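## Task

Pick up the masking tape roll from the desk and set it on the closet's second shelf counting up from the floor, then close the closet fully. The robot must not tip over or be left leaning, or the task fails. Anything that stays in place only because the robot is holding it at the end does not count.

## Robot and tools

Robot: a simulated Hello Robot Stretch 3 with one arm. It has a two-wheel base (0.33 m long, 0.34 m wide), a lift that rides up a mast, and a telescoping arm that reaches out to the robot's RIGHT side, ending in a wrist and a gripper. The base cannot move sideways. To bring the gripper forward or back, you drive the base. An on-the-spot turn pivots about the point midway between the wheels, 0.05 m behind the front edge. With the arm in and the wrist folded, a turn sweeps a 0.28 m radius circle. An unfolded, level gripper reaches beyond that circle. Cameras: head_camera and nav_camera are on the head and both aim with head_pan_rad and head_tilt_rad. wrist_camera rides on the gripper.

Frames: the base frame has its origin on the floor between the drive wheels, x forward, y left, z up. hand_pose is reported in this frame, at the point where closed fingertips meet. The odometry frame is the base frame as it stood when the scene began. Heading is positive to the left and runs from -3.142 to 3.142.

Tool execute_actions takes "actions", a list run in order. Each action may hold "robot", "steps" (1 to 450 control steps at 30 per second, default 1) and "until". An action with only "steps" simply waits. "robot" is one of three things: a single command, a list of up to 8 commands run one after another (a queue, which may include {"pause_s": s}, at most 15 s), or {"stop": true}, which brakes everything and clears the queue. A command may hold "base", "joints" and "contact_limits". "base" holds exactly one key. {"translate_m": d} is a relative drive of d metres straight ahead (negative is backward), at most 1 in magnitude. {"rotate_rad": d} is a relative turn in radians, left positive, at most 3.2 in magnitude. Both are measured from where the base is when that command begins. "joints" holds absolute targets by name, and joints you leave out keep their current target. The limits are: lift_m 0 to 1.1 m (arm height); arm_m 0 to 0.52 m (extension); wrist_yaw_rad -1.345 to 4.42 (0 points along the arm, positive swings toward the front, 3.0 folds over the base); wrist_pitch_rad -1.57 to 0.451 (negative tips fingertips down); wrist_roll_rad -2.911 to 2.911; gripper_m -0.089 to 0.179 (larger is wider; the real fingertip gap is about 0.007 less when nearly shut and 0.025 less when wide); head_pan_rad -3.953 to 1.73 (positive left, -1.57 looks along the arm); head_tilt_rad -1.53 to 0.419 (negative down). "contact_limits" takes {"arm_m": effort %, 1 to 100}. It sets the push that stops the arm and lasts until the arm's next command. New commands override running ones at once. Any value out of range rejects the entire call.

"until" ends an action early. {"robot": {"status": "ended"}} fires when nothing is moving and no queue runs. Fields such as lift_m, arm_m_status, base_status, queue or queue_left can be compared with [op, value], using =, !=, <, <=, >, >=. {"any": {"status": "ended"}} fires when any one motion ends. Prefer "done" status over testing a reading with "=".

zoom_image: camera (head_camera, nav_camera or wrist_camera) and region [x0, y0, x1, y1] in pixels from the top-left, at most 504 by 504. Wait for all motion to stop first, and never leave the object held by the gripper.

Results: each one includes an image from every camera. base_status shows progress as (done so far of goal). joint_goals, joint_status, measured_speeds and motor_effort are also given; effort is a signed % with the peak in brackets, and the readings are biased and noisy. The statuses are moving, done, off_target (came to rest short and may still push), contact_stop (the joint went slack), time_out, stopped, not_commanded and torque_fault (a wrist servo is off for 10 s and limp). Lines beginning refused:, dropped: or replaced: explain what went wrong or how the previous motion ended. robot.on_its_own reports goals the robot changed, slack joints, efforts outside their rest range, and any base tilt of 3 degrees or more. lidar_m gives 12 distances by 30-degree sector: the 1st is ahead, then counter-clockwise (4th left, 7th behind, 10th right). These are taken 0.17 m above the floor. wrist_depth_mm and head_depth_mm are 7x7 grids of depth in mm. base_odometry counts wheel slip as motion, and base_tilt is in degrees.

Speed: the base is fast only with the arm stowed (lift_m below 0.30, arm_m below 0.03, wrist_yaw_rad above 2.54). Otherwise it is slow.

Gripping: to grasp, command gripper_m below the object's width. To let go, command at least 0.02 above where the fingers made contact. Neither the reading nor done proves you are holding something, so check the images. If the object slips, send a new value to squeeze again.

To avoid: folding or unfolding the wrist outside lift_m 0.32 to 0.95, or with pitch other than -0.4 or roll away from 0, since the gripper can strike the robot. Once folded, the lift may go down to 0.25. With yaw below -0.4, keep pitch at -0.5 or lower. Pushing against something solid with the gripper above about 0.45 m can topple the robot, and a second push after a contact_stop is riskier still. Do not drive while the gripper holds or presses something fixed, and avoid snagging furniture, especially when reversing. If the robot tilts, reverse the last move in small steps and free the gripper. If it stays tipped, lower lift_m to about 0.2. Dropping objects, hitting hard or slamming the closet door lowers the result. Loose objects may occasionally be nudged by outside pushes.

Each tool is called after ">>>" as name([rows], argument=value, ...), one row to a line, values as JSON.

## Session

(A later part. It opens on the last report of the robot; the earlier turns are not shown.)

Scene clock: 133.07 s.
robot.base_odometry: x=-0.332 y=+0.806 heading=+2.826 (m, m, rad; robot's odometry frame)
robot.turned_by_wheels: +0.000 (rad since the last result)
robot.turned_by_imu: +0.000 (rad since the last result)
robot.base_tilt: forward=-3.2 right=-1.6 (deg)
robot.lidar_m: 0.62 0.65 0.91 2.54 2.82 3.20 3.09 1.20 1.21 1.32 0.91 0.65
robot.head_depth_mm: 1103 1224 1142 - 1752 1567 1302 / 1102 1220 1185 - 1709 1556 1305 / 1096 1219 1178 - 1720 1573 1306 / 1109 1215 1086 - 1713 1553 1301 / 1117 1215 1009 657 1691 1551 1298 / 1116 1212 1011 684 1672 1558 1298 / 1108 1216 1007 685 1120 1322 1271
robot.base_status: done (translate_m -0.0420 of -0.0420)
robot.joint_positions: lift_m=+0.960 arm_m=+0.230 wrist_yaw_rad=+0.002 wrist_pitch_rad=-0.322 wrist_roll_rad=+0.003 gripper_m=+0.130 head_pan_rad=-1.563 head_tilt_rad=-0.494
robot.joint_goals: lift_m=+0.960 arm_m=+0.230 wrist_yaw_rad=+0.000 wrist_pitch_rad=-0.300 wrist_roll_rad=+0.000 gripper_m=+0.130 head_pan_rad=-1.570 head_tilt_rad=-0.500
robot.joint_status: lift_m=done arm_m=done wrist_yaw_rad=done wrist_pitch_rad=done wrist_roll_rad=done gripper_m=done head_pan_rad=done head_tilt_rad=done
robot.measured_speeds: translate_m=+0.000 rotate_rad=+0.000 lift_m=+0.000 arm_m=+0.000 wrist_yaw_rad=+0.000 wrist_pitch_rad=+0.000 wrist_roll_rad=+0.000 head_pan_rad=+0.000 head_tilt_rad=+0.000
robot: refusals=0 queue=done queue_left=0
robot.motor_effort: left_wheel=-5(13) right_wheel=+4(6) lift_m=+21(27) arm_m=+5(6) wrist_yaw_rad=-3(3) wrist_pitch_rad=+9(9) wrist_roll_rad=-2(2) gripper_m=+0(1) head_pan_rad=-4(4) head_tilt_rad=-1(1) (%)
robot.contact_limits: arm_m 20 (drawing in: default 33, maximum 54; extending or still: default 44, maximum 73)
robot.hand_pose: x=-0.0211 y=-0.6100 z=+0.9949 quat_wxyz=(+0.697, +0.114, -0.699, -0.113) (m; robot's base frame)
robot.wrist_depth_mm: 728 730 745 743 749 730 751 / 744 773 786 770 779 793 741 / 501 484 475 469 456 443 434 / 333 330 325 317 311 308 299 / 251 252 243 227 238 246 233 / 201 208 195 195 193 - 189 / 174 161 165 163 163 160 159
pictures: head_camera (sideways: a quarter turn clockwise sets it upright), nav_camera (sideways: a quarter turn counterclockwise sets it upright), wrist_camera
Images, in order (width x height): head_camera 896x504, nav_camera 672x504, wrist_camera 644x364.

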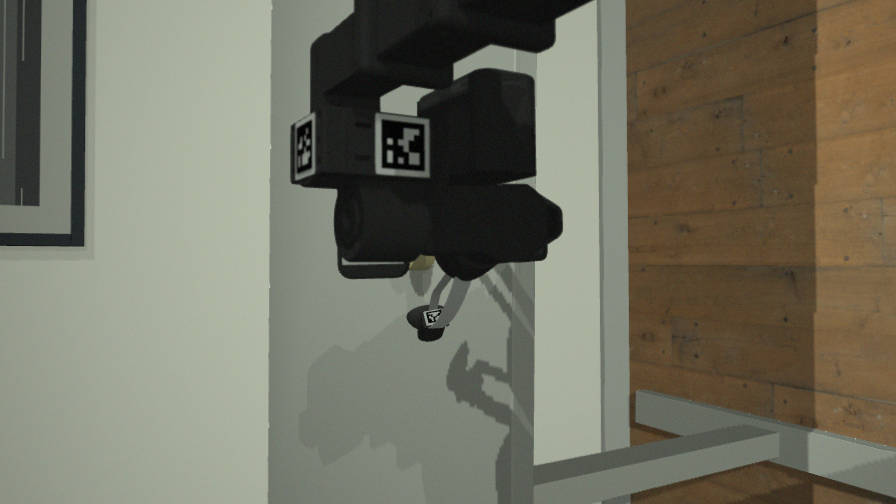

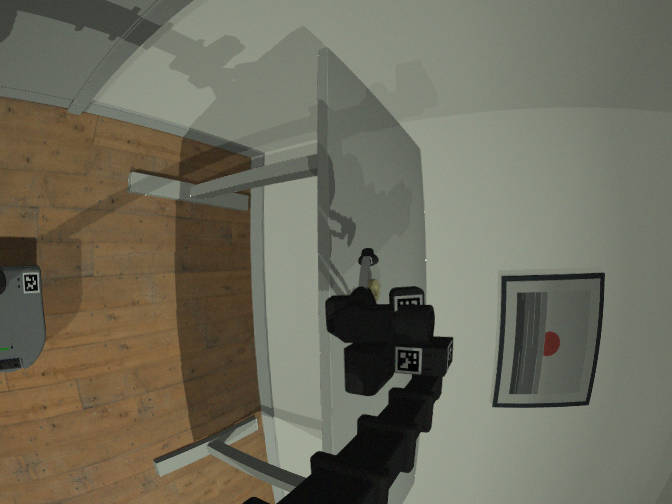

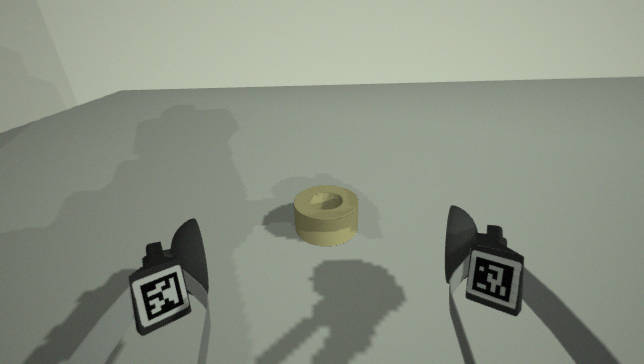

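>>> execute_actions([
  {"robot": {"joints": {"lift_m": 0.944, "arm_m": 0.30}, "contact_limits": {"arm_m": 20}}, "steps": 200, "until": {"robot": {"status": "ended"}}},
])

Scene clock: 136.53 s.
robot.base_odometry: x=-0.332 y=+0.806 heading=+2.826 (m, m, rad; robot's odometry frame)
robot.turned_by_wheels: +0.000 (rad since the last result)
robot.turned_by_imu: +0.000 (rad since the last result)
robot.base_tilt: forward=-3.0 right=-1.4 (deg)
robot.lidar_m: 0.62 0.65 0.91 2.54 2.82 3.21 3.09 1.20 1.21 1.32 0.91 0.65
robot.head_depth_mm: 1101 1224 1093 - 1739 1561 1306 / 1099 1224 1178 631 1705 1561 1303 / 1097 1221 - - 1694 1559 1309 / 1107 1224 1090 658 1686 1560 1300 / 1112 1221 1009 658 1677 1556 1303 / 1108 1218 1009 685 1686 1551 1300 / 1105 1215 1006 684 1125 1326 1271
robot.base_status: done (translate_m -0.0420 of -0.0420)
robot.joint_positions: lift_m=+0.944 arm_m=+0.300 wrist_yaw_rad=+0.002 wrist_pitch_rad=-0.322 wrist_roll_rad=+0.003 gripper_m=+0.130 head_pan_rad=-1.563 head_tilt_rad=-0.494
robot.joint_goals: lift_m=+0.944 arm_m=+0.300 wrist_yaw_rad=+0.000 wrist_pitch_rad=-0.300 wrist_roll_rad=+0.000 gripper_m=+0.130 head_pan_rad=-1.570 head_tilt_rad=-0.500
robot.joint_status: lift_m=done arm_m=done wrist_yaw_rad=done wrist_pitch_rad=done wrist_roll_rad=done gripper_m=done head_pan_rad=done head_tilt_rad=done
robot.measured_speeds: translate_m=+0.000 rotate_rad=+0.000 lift_m=+0.000 arm_m=+0.000 wrist_yaw_rad=+0.000 wrist_pitch_rad=+0.000 wrist_roll_rad=+0.000 head_pan_rad=+0.000 head_tilt_rad=+0.000
robot: refusals=0 queue=done queue_left=0
robot.motor_effort: left_wheel=-5(5) right_wheel=+4(4) lift_m=+22(22) arm_m=+6(7) wrist_yaw_rad=-2(2) wrist_pitch_rad=+9(9) wrist_roll_rad=-2(2) gripper_m=+1(2) head_pan_rad=-3(4) head_tilt_rad=-1(2) (%)
robot.contact_limits: arm_m 20 (drawing in: default 33, maximum 54; extending or still: default 44, maximum 73)
robot.hand_pose: x=-0.0211 y=-0.6800 z=+0.9789 quat_wxyz=(+0.697, +0.114, -0.699, -0.113) (m; robot's base frame)
robot.wrist_depth_mm: 669 679 679 692 687 674 683 / 702 697 702 710 717 704 657 / 442 439 430 413 401 394 379 / 299 293 287 286 278 273 269 / 223 222 219 184 212 221 208 / 180 186 175 157 172 - 169 / 153 143 147 147 145 144 142
pictures: head_camera (sideways: a quarter turn clockwise sets it upright), nav_camera (sideways: a quarter turn counterclockwise sets it upright), wrist_camera
Images, in order (width x height): head_camera 896x504, nav_camera 672x504, wrist_camera 644x364.

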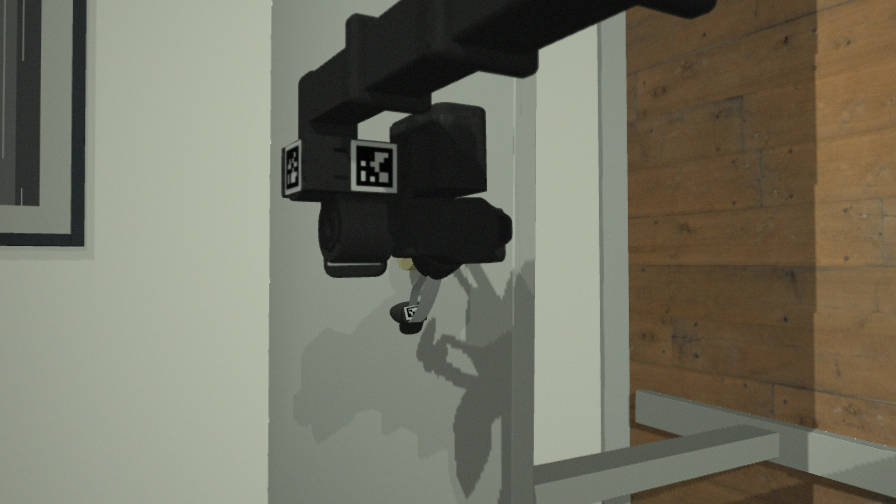

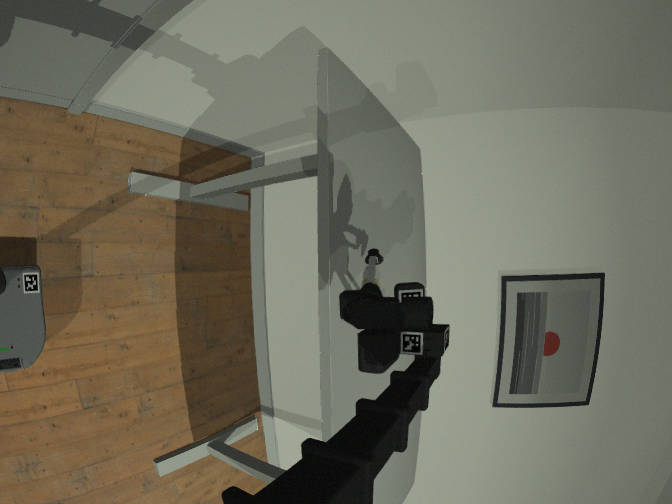

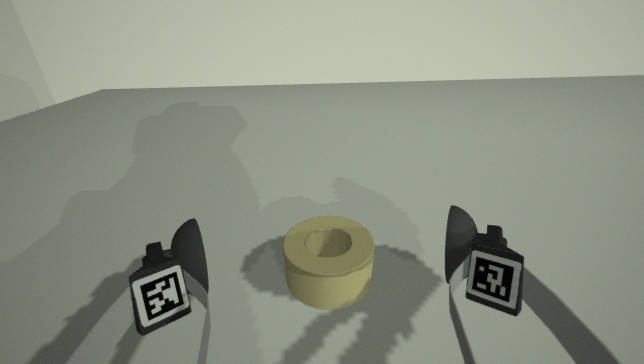

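>>> execute_actions([
  {"robot": [{"joints": {"lift_m": 0.94}}, {"joints": {"gripper_m": 0.025}}], "steps": 200, "until": {"robot": {"status": "ended"}}},
])

Scene clock: 139.67 s.
robot.base_odometry: x=-0.332 y=+0.806 heading=+2.826 (m, m, rad; robot's odometry frame)
robot.turned_by_wheels: +0.000 (rad since the last result)
robot.turned_by_imu: +0.000 (rad since the last result)
robot.base_tilt: forward=-3.1 right=-1.5 (deg)
robot.lidar_m: 0.62 0.65 0.91 2.55 2.82 3.20 3.08 1.20 1.21 1.33 0.91 0.65
robot.head_depth_mm: 1101 1231 1096 - 1743 1567 1307 / 1099 1223 1178 631 1699 1549 1304 / 1098 1220 1181 - 1687 1558 1299 / 1109 1215 1088 656 1693 1558 1303 / 1117 1220 1012 686 1691 1558 1297 / 1114 1211 1010 684 1665 1558 1300 / 1108 1213 1010 682 1121 1321 1269
robot.base_status: done (translate_m -0.0420 of -0.0420)
robot.joint_positions: lift_m=+0.940 arm_m=+0.300 wrist_yaw_rad=+0.002 wrist_pitch_rad=-0.322 wrist_roll_rad=+0.003 gripper_m=+0.025 head_pan_rad=-1.563 head_tilt_rad=-0.494
robot.joint_goals: lift_m=+0.940 arm_m=+0.300 wrist_yaw_rad=+0.000 wrist_pitch_rad=-0.300 wrist_roll_rad=+0.000 gripper_m=+0.025 head_pan_rad=-1.570 head_tilt_rad=-0.500
robot.joint_status: lift_m=done arm_m=done wrist_yaw_rad=done wrist_pitch_rad=done wrist_roll_rad=done gripper_m=done head_pan_rad=done head_tilt_rad=done
robot.measured_speeds: translate_m=+0.000 rotate_rad=+0.000 lift_m=+0.000 arm_m=+0.000 wrist_yaw_rad=+0.000 wrist_pitch_rad=+0.000 wrist_roll_rad=+0.000 head_pan_rad=+0.000 head_tilt_rad=+0.000
robot: refusals=0 queue=done queue_left=0
robot.motor_effort: left_wheel=-5(5) right_wheel=+4(4) lift_m=+21(22) arm_m=+6(6) wrist_yaw_rad=-2(3) wrist_pitch_rad=+9(9) wrist_roll_rad=-1(2) gripper_m=-14(81) head_pan_rad=-4(3) head_tilt_rad=-2(2) (%)
robot.contact_limits: arm_m 20 (drawing in: default 33, maximum 54; extending or still: default 44, maximum 73)
robot.hand_pose: x=-0.0211 y=-0.6800 z=+0.9749 quat_wxyz=(+0.697, +0.114, -0.699, -0.113) (m; robot's base frame)
robot.wrist_depth_mm: 680 676 668 667 683 688 669 / 699 708 712 699 727 664 653 / 438 425 411 403 395 384 369 / 290 284 280 275 270 265 261 / 218 214 223 178 216 204 201 / 174 173 178 156 157 165 164 / 146 146 143 142 141 139 139
pictures: head_camera (sideways: a quarter turn clockwise sets it upright), nav_camera (sideways: a quarter turn counterclockwise sets it upright), wrist_camera
Images, in order (width x height): head_camera 896x504, nav_camera 672x504, wrist_camera 644x364.

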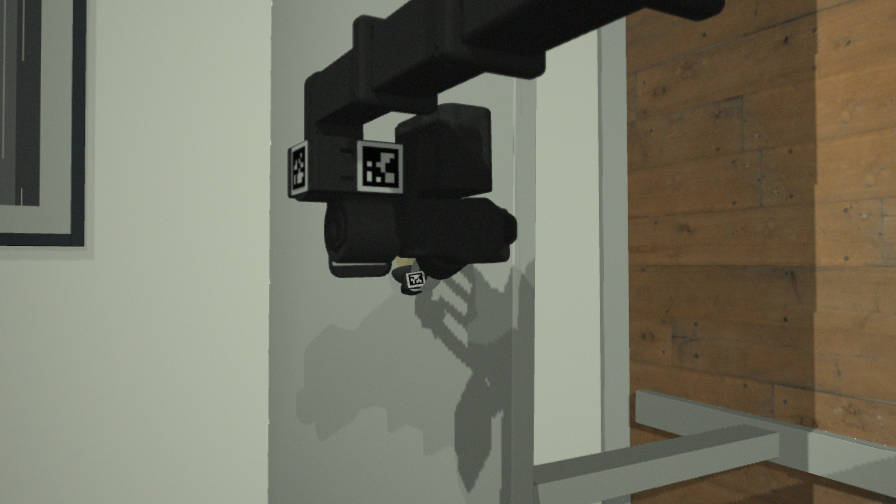

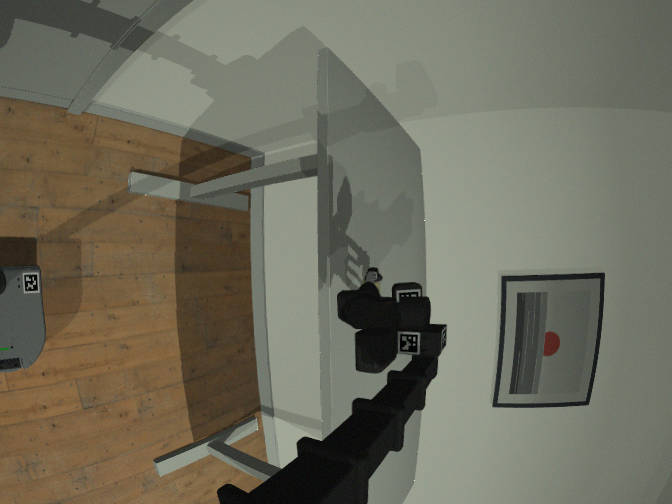

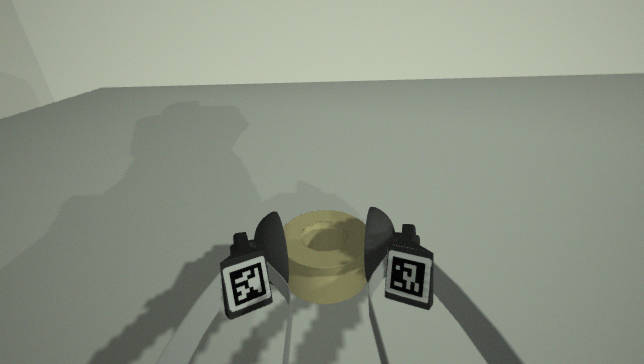

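>>> execute_actions([
  {"robot": [{"joints": {"gripper_m": 0.005}}, {"joints": {"lift_m": 0.975}}], "steps": 200, "until": {"robot": {"lift_m": [">", 0.96]}}},
  {"robot": {"joints": {"arm_m": 0.0}}, "steps": 200, "until": {"robot": {"arm_m": ["<", 0.05]}}},
])

Scene clock: 145.70 s.
robot.base_odometry: x=-0.332 y=+0.806 heading=+2.826 (m, m, rad; robot's odometry frame)
robot.turned_by_wheels: +0.000 (rad since the last result)
robot.turned_by_imu: +0.000 (rad since the last result)
robot.base_tilt: forward=-3.1 right=-1.5 (deg)
robot.lidar_m: 0.62 0.65 0.92 2.55 2.82 3.19 3.09 1.20 1.21 1.32 0.90 0.65
robot.head_depth_mm: 1102 1227 1022 760 - - - / 1104 1219 1018 724 - - - / 1101 1223 1017 722 - - - / 1109 1225 1016 720 - - 1271 / 1112 1222 1012 687 1681 1564 1304 / 1112 1212 1009 685 1676 1557 1291 / 1114 1212 1008 684 1121 1312 1264
robot.base_status: done (translate_m -0.0420 of -0.0420)
robot.joint_positions: lift_m=+0.975 arm_m=+0.049 wrist_yaw_rad=+0.002 wrist_pitch_rad=-0.322 wrist_roll_rad=+0.003 gripper_m=+0.006 head_pan_rad=-1.563 head_tilt_rad=-0.494
robot.joint_goals: lift_m=+0.975 arm_m=+0.000 wrist_yaw_rad=+0.000 wrist_pitch_rad=-0.300 wrist_roll_rad=+0.000 gripper_m=+0.005 head_pan_rad=-1.570 head_tilt_rad=-0.500
robot.joint_status: lift_m=moving arm_m=moving wrist_yaw_rad=done wrist_pitch_rad=done wrist_roll_rad=done gripper_m=done head_pan_rad=done head_tilt_rad=done
robot.measured_speeds: translate_m=+0.000 rotate_rad=+0.000 lift_m=+0.000 arm_m=-0.119 wrist_yaw_rad=+0.000 wrist_pitch_rad=+0.000 wrist_roll_rad=+0.000 head_pan_rad=+0.000 head_tilt_rad=+0.000
robot: refusals=0 queue=running queue_left=0
robot.motor_effort: left_wheel=-5(5) right_wheel=+4(4) lift_m=+28(30) arm_m=-7(7) wrist_yaw_rad=-2(2) wrist_pitch_rad=+9(9) wrist_roll_rad=-2(2) gripper_m=-14(83) head_pan_rad=-4(4) head_tilt_rad=-2(1) (%)
robot.hand_pose: x=-0.0212 y=-0.4292 z=+1.0096 quat_wxyz=(+0.697, +0.114, -0.699, -0.113) (m; robot's base frame)
robot.wrist_depth_mm: 754 883 893 878 893 899 886 / 741 918 927 928 906 833 818 / 556 543 519 513 501 488 475 / 370 360 360 349 344 338 333 / 293 286 288 179 284 284 277 / 714 - - 156 - - - / 723 - - - - - -
pictures: head_camera (sideways: a quarter turn clockwise sets it upright), nav_camera (sideways: a quarter turn counterclockwise sets it upright), wrist_camera
Images, in order (width x height): head_camera 896x504, nav_camera 672x504, wrist_camera 644x364.

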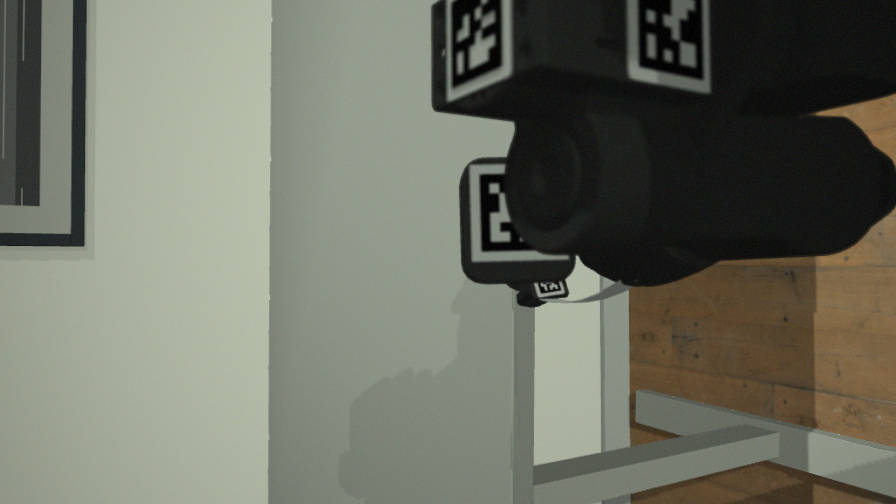

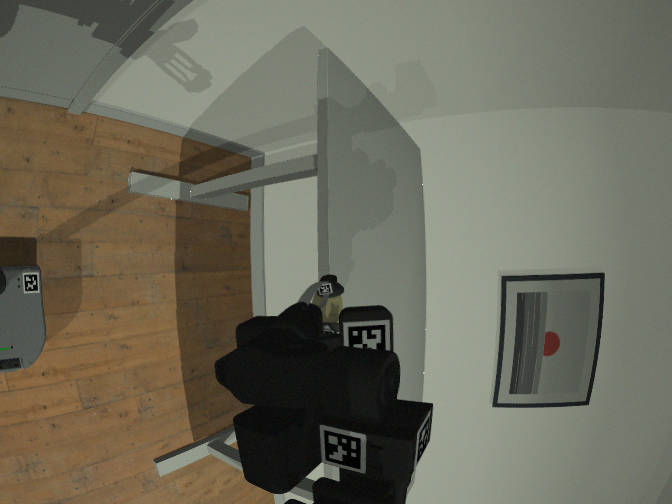

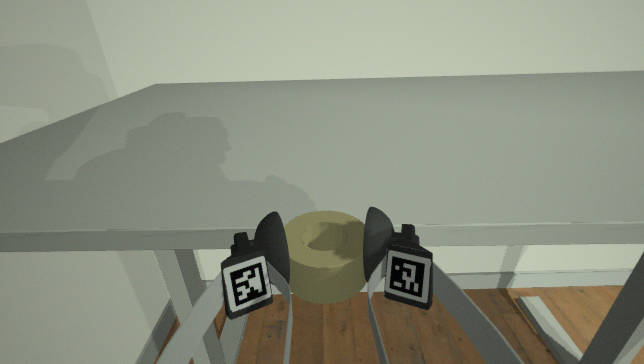

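The tape is held. Now stow and drive to the closet.

>>> execute_actions([
  {"robot": {"base": {"rotate_rad": 1.847}, "joints": {"lift_m": 0.28, "arm_m": 0.0, "wrist_pitch_rad": -0.4, "head_pan_rad": 0.0, "head_tilt_rad": -0.4}}, "steps": 200, "until": {"robot": {"lift_m": ["<", 0.92]}}},
  {"robot": {"joints": {"wrist_yaw_rad": 2.75}}, "steps": 300, "until": {"robot": {"lift_m": ["<", 0.295], "base_status": ["!=", "moving"]}}},
  {"robot": {"base": {"translate_m": 1.0}}, "steps": 300, "until": {"robot": {"translate_m": [">=", 0.65]}}},
  {"robot": {"base": {"translate_m": 1.0}}, "steps": 300, "until": {"robot": {"translate_m": [">=", 0.65]}}},
  {"robot": {"base": {"translate_m": 0.995}}, "steps": 300, "until": {"robot": {"status": "ended"}}},
])

Scene clock: 163.57 s.
robot.base_odometry: x=-0.424 y=-1.493 heading=-1.611 (m, m, rad; robot's odometry frame)
robot.turned_by_wheels: +1.847 (rad since the last result)
robot.turned_by_imu: +1.871 (rad since the last result)
robot.base_tilt: forward=-3.1 right=-1.5 (deg)
robot.lidar_m: 0.52 0.59 1.07 2.44 2.88 3.05 2.47 1.49 1.31 1.31 0.54 0.54
robot.head_depth_mm: 973 1053 1101 1221 1024 1157 1348 / 998 1081 1111 1241 1026 1159 1376 / 1023 1108 1110 1276 1076 1200 1376 / 410 442 479 527 587 652 738 / 416 449 487 534 589 657 745 / 426 461 502 552 612 685 780 / 437 474 518 570 634 714 819
robot.base_status: done (translate_m +0.9950 of +0.9950)
robot.joint_positions: lift_m=+0.280 arm_m=+0.000 wrist_yaw_rad=+2.748 wrist_pitch_rad=-0.419 wrist_roll_rad=+0.003 gripper_m=+0.006 head_pan_rad=-0.007 head_tilt_rad=-0.408
robot.joint_goals: lift_m=+0.280 arm_m=+0.000 wrist_yaw_rad=+2.750 wrist_pitch_rad=-0.400 wrist_roll_rad=+0.000 gripper_m=+0.005 head_pan_rad=+0.000 head_tilt_rad=-0.400
robot.joint_status: lift_m=done arm_m=done wrist_yaw_rad=done wrist_pitch_rad=done wrist_roll_rad=done gripper_m=done head_pan_rad=done head_tilt_rad=done
robot.measured_speeds: translate_m=+0.000 rotate_rad=+0.000 lift_m=+0.000 arm_m=+0.000 wrist_yaw_rad=+0.000 wrist_pitch_rad=+0.000 wrist_roll_rad=+0.000 head_pan_rad=+0.000 head_tilt_rad=+0.000
robot: refusals=0 queue=done queue_left=0
robot.motor_effort: left_wheel=-5(12) right_wheel=+3(12) lift_m=+21(28) arm_m=-6(7) wrist_yaw_rad=+3(6) wrist_pitch_rad=+8(8) wrist_roll_rad=-2(2) gripper_m=-14(12) head_pan_rad=+3(49) head_tilt_rad=+3(10) (%)
robot.hand_pose: x=+0.0648 y=+0.0617 z=+0.2925 quat_wxyz=(+0.280, +0.708, +0.009, +0.648) (m; robot's base frame)
robot.wrist_depth_mm: - - - - - 661 469 / - - - - - 668 469 / - - - - 940 675 480 / - 736 742 735 714 640 485 / - 593 604 180 603 564 490 / 485 497 511 156 461 485 463 / 426 - - 416 409 406 409
pictures: head_camera (sideways: a quarter turn clockwise sets it upright), nav_camera (sideways: a quarter turn counterclockwise sets it upright), wrist_camera
Images, in order (width x height): head_camera 896x504, nav_camera 672x504, wrist_camera 644x364.

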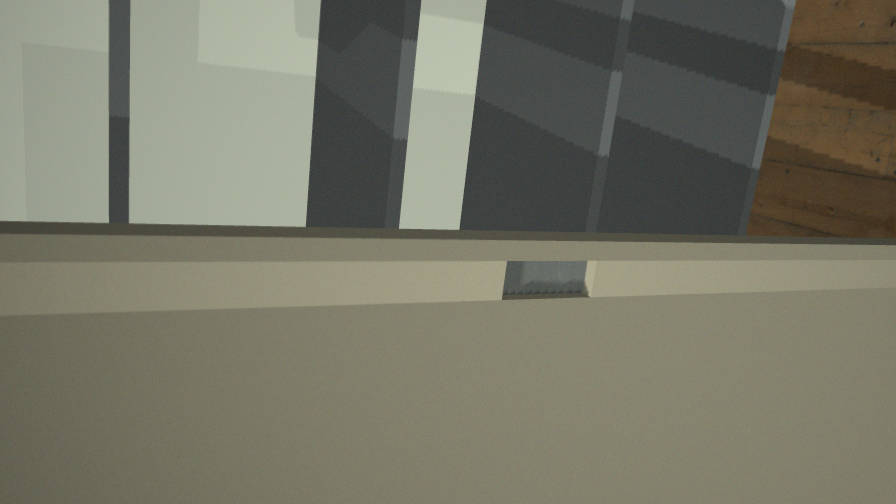

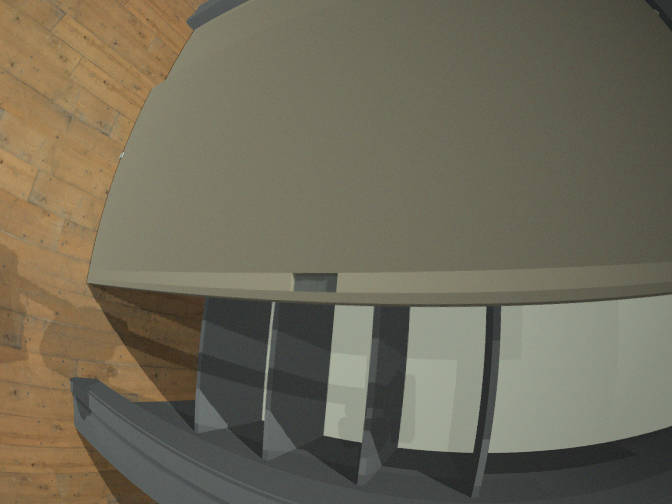

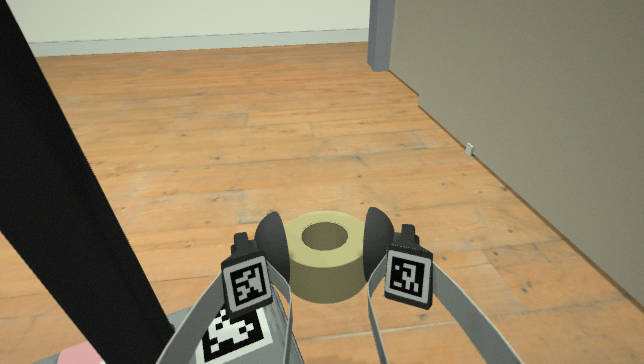

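>>> execute_actions([
  {"robot": {"base": {"rotate_rad": 1.286}, "joints": {"lift_m": 0.75, "head_pan_rad": -1.57, "head_tilt_rad": -0.6}}, "steps": 150, "until": {"robot": {"lift_m": [">", 0.35]}}},
  {"robot": {"joints": {"wrist_yaw_rad": 0.0}}, "steps": 300, "until": {"robot": {"wrist_yaw_rad": ["<", 1.0]}}},
  {"robot": {"joints": {"wrist_pitch_rad": -0.3}}, "steps": 300, "until": {"robot": {"status": "ended"}}},
])

Scene clock: 171.23 s.
robot.base_odometry: x=-0.424 y=-1.493 heading=-0.325 (m, m, rad; robot's odometry frame)
robot.turned_by_wheels: +1.286 (rad since the last result)
robot.turned_by_imu: +1.303 (rad since the last result)
robot.base_tilt: forward=-3.2 right=-1.5 (deg)
robot.lidar_m: 2.44 2.55 3.53 3.05 1.83 1.36 1.31 1.37 0.54 0.52 0.52 0.73
robot.head_depth_mm: 1001 945 1063 994 764 777 916 / 1030 990 1237 1072 1277 1407 1112 / 1033 985 1241 1068 1275 1483 1259 / 1029 984 1240 1071 1269 1373 - / 1031 978 1236 1063 1269 1447 1179 / 1028 981 1157 588 674 785 979 / 403 441 495 568 655 784 978
robot.base_status: done (rotate_rad +1.2858 of +1.2860)
robot.joint_positions: lift_m=+0.750 arm_m=+0.000 wrist_yaw_rad=+0.003 wrist_pitch_rad=-0.325 wrist_roll_rad=+0.003 gripper_m=+0.006 head_pan_rad=-1.563 head_tilt_rad=-0.593
robot.joint_goals: lift_m=+0.750 arm_m=+0.000 wrist_yaw_rad=+0.000 wrist_pitch_rad=-0.300 wrist_roll_rad=+0.000 gripper_m=+0.005 head_pan_rad=-1.570 head_tilt_rad=-0.600
robot.joint_status: lift_m=done arm_m=done wrist_yaw_rad=done wrist_pitch_rad=done wrist_roll_rad=done gripper_m=done head_pan_rad=done head_tilt_rad=done
robot.measured_speeds: translate_m=+0.000 rotate_rad=+0.000 lift_m=+0.000 arm_m=+0.000 wrist_yaw_rad=+0.000 wrist_pitch_rad=+0.000 wrist_roll_rad=+0.000 head_pan_rad=+0.000 head_tilt_rad=+0.000
robot: refusals=0 queue=done queue_left=0
robot.motor_effort: left_wheel=-5(15) right_wheel=+4(10) lift_m=+27(27) arm_m=-6(6) wrist_yaw_rad=-3(6) wrist_pitch_rad=+10(10) wrist_roll_rad=-2(2) gripper_m=-14(13) head_pan_rad=-4(49) head_tilt_rad=-2(14) (%)
robot.hand_pose: x=-0.0209 y=-0.3805 z=+0.7840 quat_wxyz=(+0.697, +0.115, -0.698, -0.114) (m; robot's base frame)
robot.wrist_depth_mm: 225 230 847 852 836 558 265 / 241 244 922 893 868 563 267 / 263 261 693 679 659 569 269 / 284 287 - - 937 566 268 / 313 310 714 178 781 411 281 / 346 348 346 156 - 417 305 / 390 387 887 949 927 387 342
pictures: head_camera (sideways: a quarter turn clockwise sets it upright), nav_camera (sideways: a quarter turn counterclockwise sets it upright), wrist_camera
Images, in order (width x height): head_camera 896x504, nav_camera 672x504, wrist_camera 644x364.

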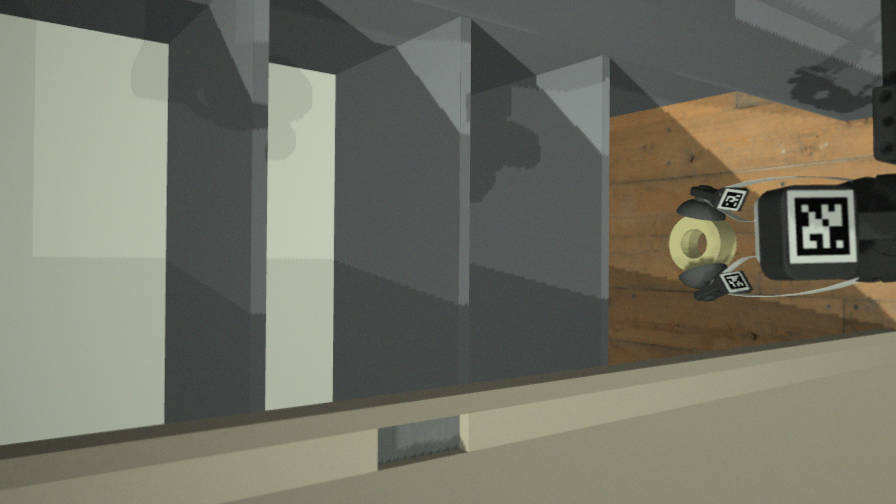

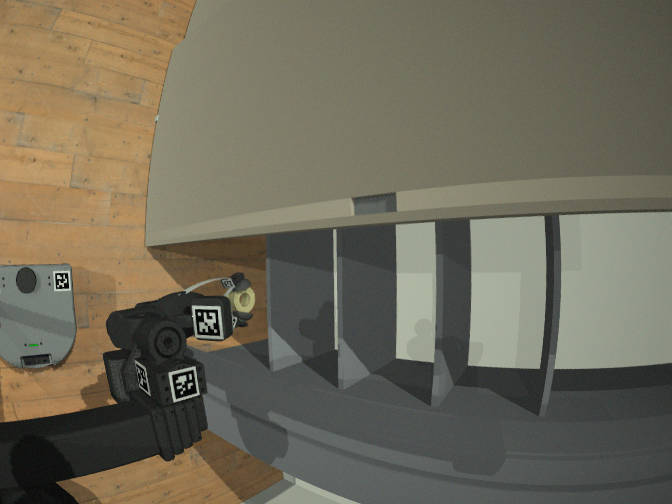

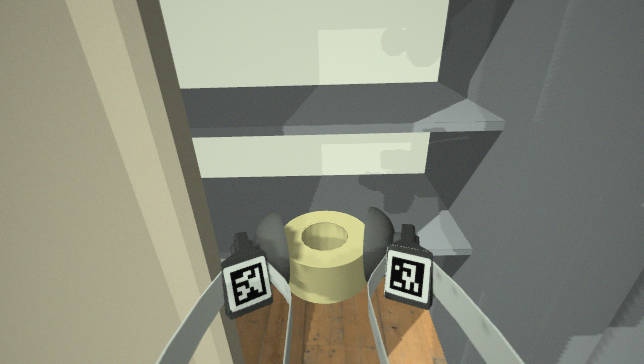

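>>> execute_actions([
  {"robot": {"joints": {"arm_m": 0.515}, "contact_limits": {"arm_m": 20}}, "steps": 300, "until": {"robot": {"status": "ended"}}},
  {"robot": {"joints": {"lift_m": 0.72}}, "steps": 300, "until": {"robot": {"status": "ended"}}},
])

Scene clock: 178.80 s.
robot.base_odometry: x=-0.424 y=-1.493 heading=-0.325 (m, m, rad; robot's odometry frame)
robot.turned_by_wheels: +0.000 (rad since the last result)
robot.turned_by_imu: +0.001 (rad since the last result)
robot.base_tilt: forward=-3.1 right=-1.5 (deg)
robot.lidar_m: 2.44 2.54 3.55 3.05 1.82 1.35 1.31 1.37 0.54 0.52 0.52 0.73
robot.head_depth_mm: 1002 944 1059 992 765 758 - / 1029 991 1246 1072 1280 - 1206 / 1031 988 1248 - 1271 1444 1229 / 1029 982 1251 1354 1273 1455 1237 / 1026 975 1235 1063 1260 1436 1181 / 1026 973 1155 587 671 788 978 / 403 441 495 569 657 785 975
robot.base_status: done (rotate_rad +1.2858 of +1.2860)
robot.joint_positions: lift_m=+0.720 arm_m=+0.515 wrist_yaw_rad=+0.002 wrist_pitch_rad=-0.325 wrist_roll_rad=+0.003 gripper_m=+0.006 head_pan_rad=-1.563 head_tilt_rad=-0.593
robot.joint_goals: lift_m=+0.720 arm_m=+0.515 wrist_yaw_rad=+0.000 wrist_pitch_rad=-0.300 wrist_roll_rad=+0.000 gripper_m=+0.005 head_pan_rad=-1.570 head_tilt_rad=-0.600
robot.joint_status: lift_m=done arm_m=done wrist_yaw_rad=done wrist_pitch_rad=done wrist_roll_rad=done gripper_m=done head_pan_rad=done head_tilt_rad=done
robot.measured_speeds: translate_m=+0.000 rotate_rad=+0.000 lift_m=+0.000 arm_m=+0.000 wrist_yaw_rad=+0.000 wrist_pitch_rad=+0.000 wrist_roll_rad=+0.000 head_pan_rad=+0.000 head_tilt_rad=+0.000
robot: refusals=0 queue=done queue_left=0
robot.motor_effort: left_wheel=-5(6) right_wheel=+4(4) lift_m=+21(27) arm_m=+5(6) wrist_yaw_rad=-2(4) wrist_pitch_rad=+10(10) wrist_roll_rad=-2(2) gripper_m=-13(13) head_pan_rad=-4(4) head_tilt_rad=-2(1) (%)
robot.contact_limits: arm_m 20 (drawing in: default 33, maximum 54; extending or still: default 44, maximum 73)
robot.hand_pose: x=-0.0211 y=-0.8948 z=+0.7543 quat_wxyz=(+0.697, +0.115, -0.699, -0.114) (m; robot's base frame)
robot.wrist_depth_mm: 408 405 401 404 406 405 383 / 435 434 435 434 428 439 381 / 453 453 450 446 436 429 371 / 325 322 313 310 304 300 292 / 245 243 249 179 245 231 228 / 197 195 201 156 178 187 186 / 165 165 162 160 159 158 157
pictures: head_camera (sideways: a quarter turn clockwise sets it upright), nav_camera (sideways: a quarter turn counterclockwise sets it upright), wrist_camera
Images, in order (width x height): head_camera 896x504, nav_camera 672x504, wrist_camera 644x364.

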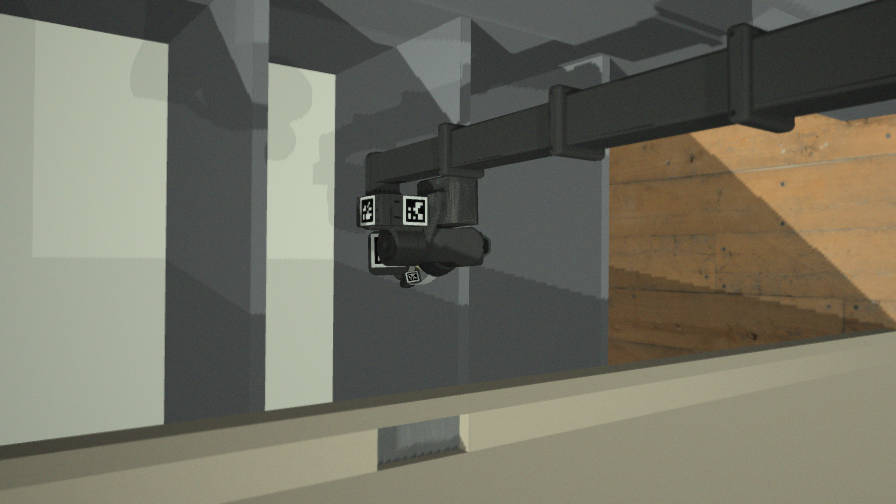

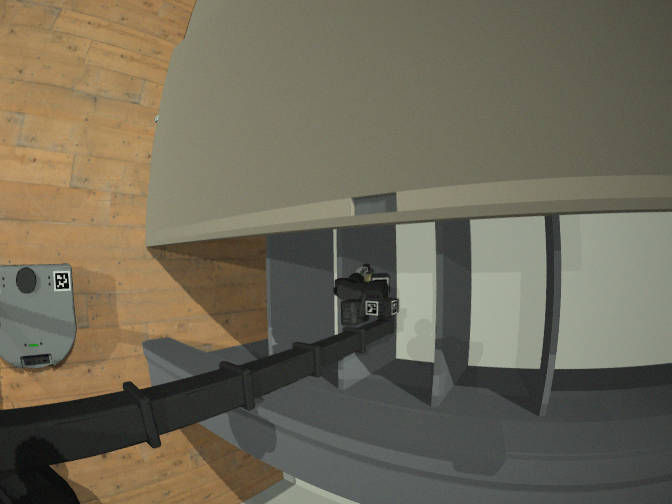

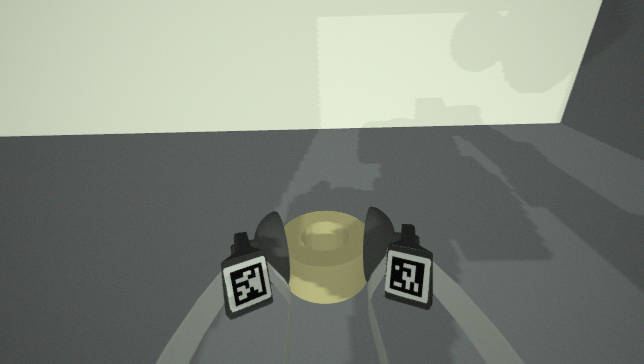

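>>> execute_actions([
  {"robot": [{"joints": {"lift_m": 0.704}}, {"joints": {"gripper_m": 0.11}}], "steps": 300, "until": {"robot": {"status": "ended"}}},
])

Scene clock: 181.93 s.
robot.base_odometry: x=-0.424 y=-1.493 heading=-0.325 (m, m, rad; robot's odometry frame)
robot.turned_by_wheels: +0.000 (rad since the last result)
robot.turned_by_imu: +0.000 (rad since the last result)
robot.base_tilt: forward=-3.1 right=-1.4 (deg)
robot.lidar_m: 2.44 2.54 3.53 3.02 1.82 1.36 1.31 1.37 0.54 0.52 0.52 0.73
robot.head_depth_mm: 1002 944 1059 994 763 773 908 / 1025 988 1242 1074 1271 - 1208 / 1029 986 1240 - 1269 1441 1236 / 1032 980 1239 1358 1272 1452 1236 / 1027 976 1241 1066 1272 1448 1179 / 1031 974 1158 588 670 783 979 / 402 440 494 568 655 785 979
robot.base_status: done (rotate_rad +1.2858 of +1.2860)
robot.joint_positions: lift_m=+0.704 arm_m=+0.515 wrist_yaw_rad=+0.002 wrist_pitch_rad=-0.324 wrist_roll_rad=+0.003 gripper_m=+0.110 head_pan_rad=-1.563 head_tilt_rad=-0.593
robot.joint_goals: lift_m=+0.704 arm_m=+0.515 wrist_yaw_rad=+0.000 wrist_pitch_rad=-0.300 wrist_roll_rad=+0.000 gripper_m=+0.110 head_pan_rad=-1.570 head_tilt_rad=-0.600
robot.joint_status: lift_m=done arm_m=done wrist_yaw_rad=done wrist_pitch_rad=done wrist_roll_rad=done gripper_m=done head_pan_rad=done head_tilt_rad=done
robot.measured_speeds: translate_m=+0.000 rotate_rad=+0.000 lift_m=+0.000 arm_m=+0.000 wrist_yaw_rad=+0.000 wrist_pitch_rad=+0.000 wrist_roll_rad=+0.000 head_pan_rad=+0.000 head_tilt_rad=+0.000
robot: refusals=0 queue=done queue_left=0
robot.motor_effort: left_wheel=-5(5) right_wheel=+4(4) lift_m=+22(22) arm_m=+5(5) wrist_yaw_rad=-2(2) wrist_pitch_rad=+9(10) wrist_roll_rad=-2(2) gripper_m=+1(82) head_pan_rad=-3(4) head_tilt_rad=-2(2) (%)
robot.contact_limits: arm_m 20 (drawing in: default 33, maximum 54; extending or still: default 44, maximum 73)
robot.hand_pose: x=-0.0211 y=-0.8949 z=+0.7385 quat_wxyz=(+0.697, +0.115, -0.699, -0.114) (m; robot's base frame)
robot.wrist_depth_mm: 403 407 402 403 401 408 382 / 434 432 435 431 436 432 384 / 437 427 415 404 398 386 351 / 294 286 285 278 272 268 262 / 220 218 216 180 209 210 204 / 176 176 171 156 168 173 165 / 148 146 145 144 142 141 140
pictures: head_camera (sideways: a quarter turn clockwise sets it upright), nav_camera (sideways: a quarter turn counterclockwise sets it upright), wrist_camera
Images, in order (width x height): head_camera 896x504, nav_camera 672x504, wrist_camera 644x364.

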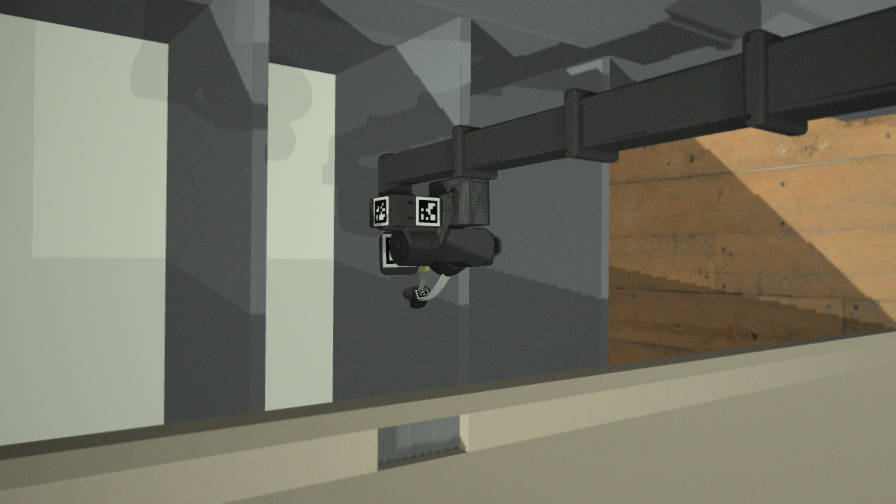

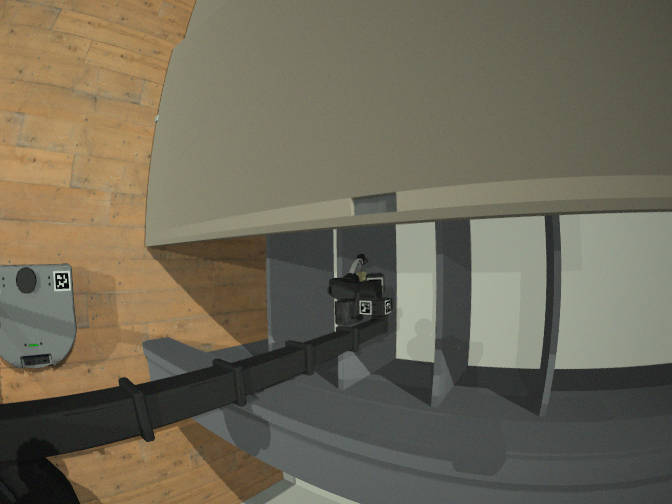

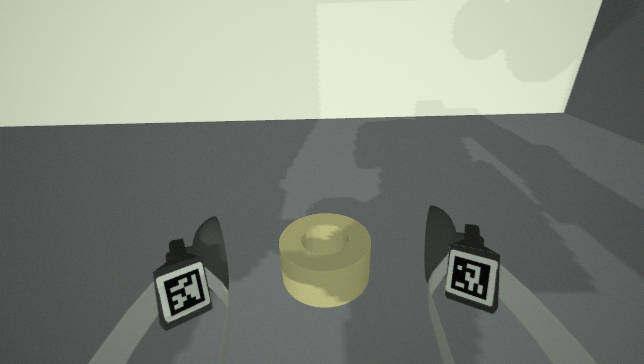

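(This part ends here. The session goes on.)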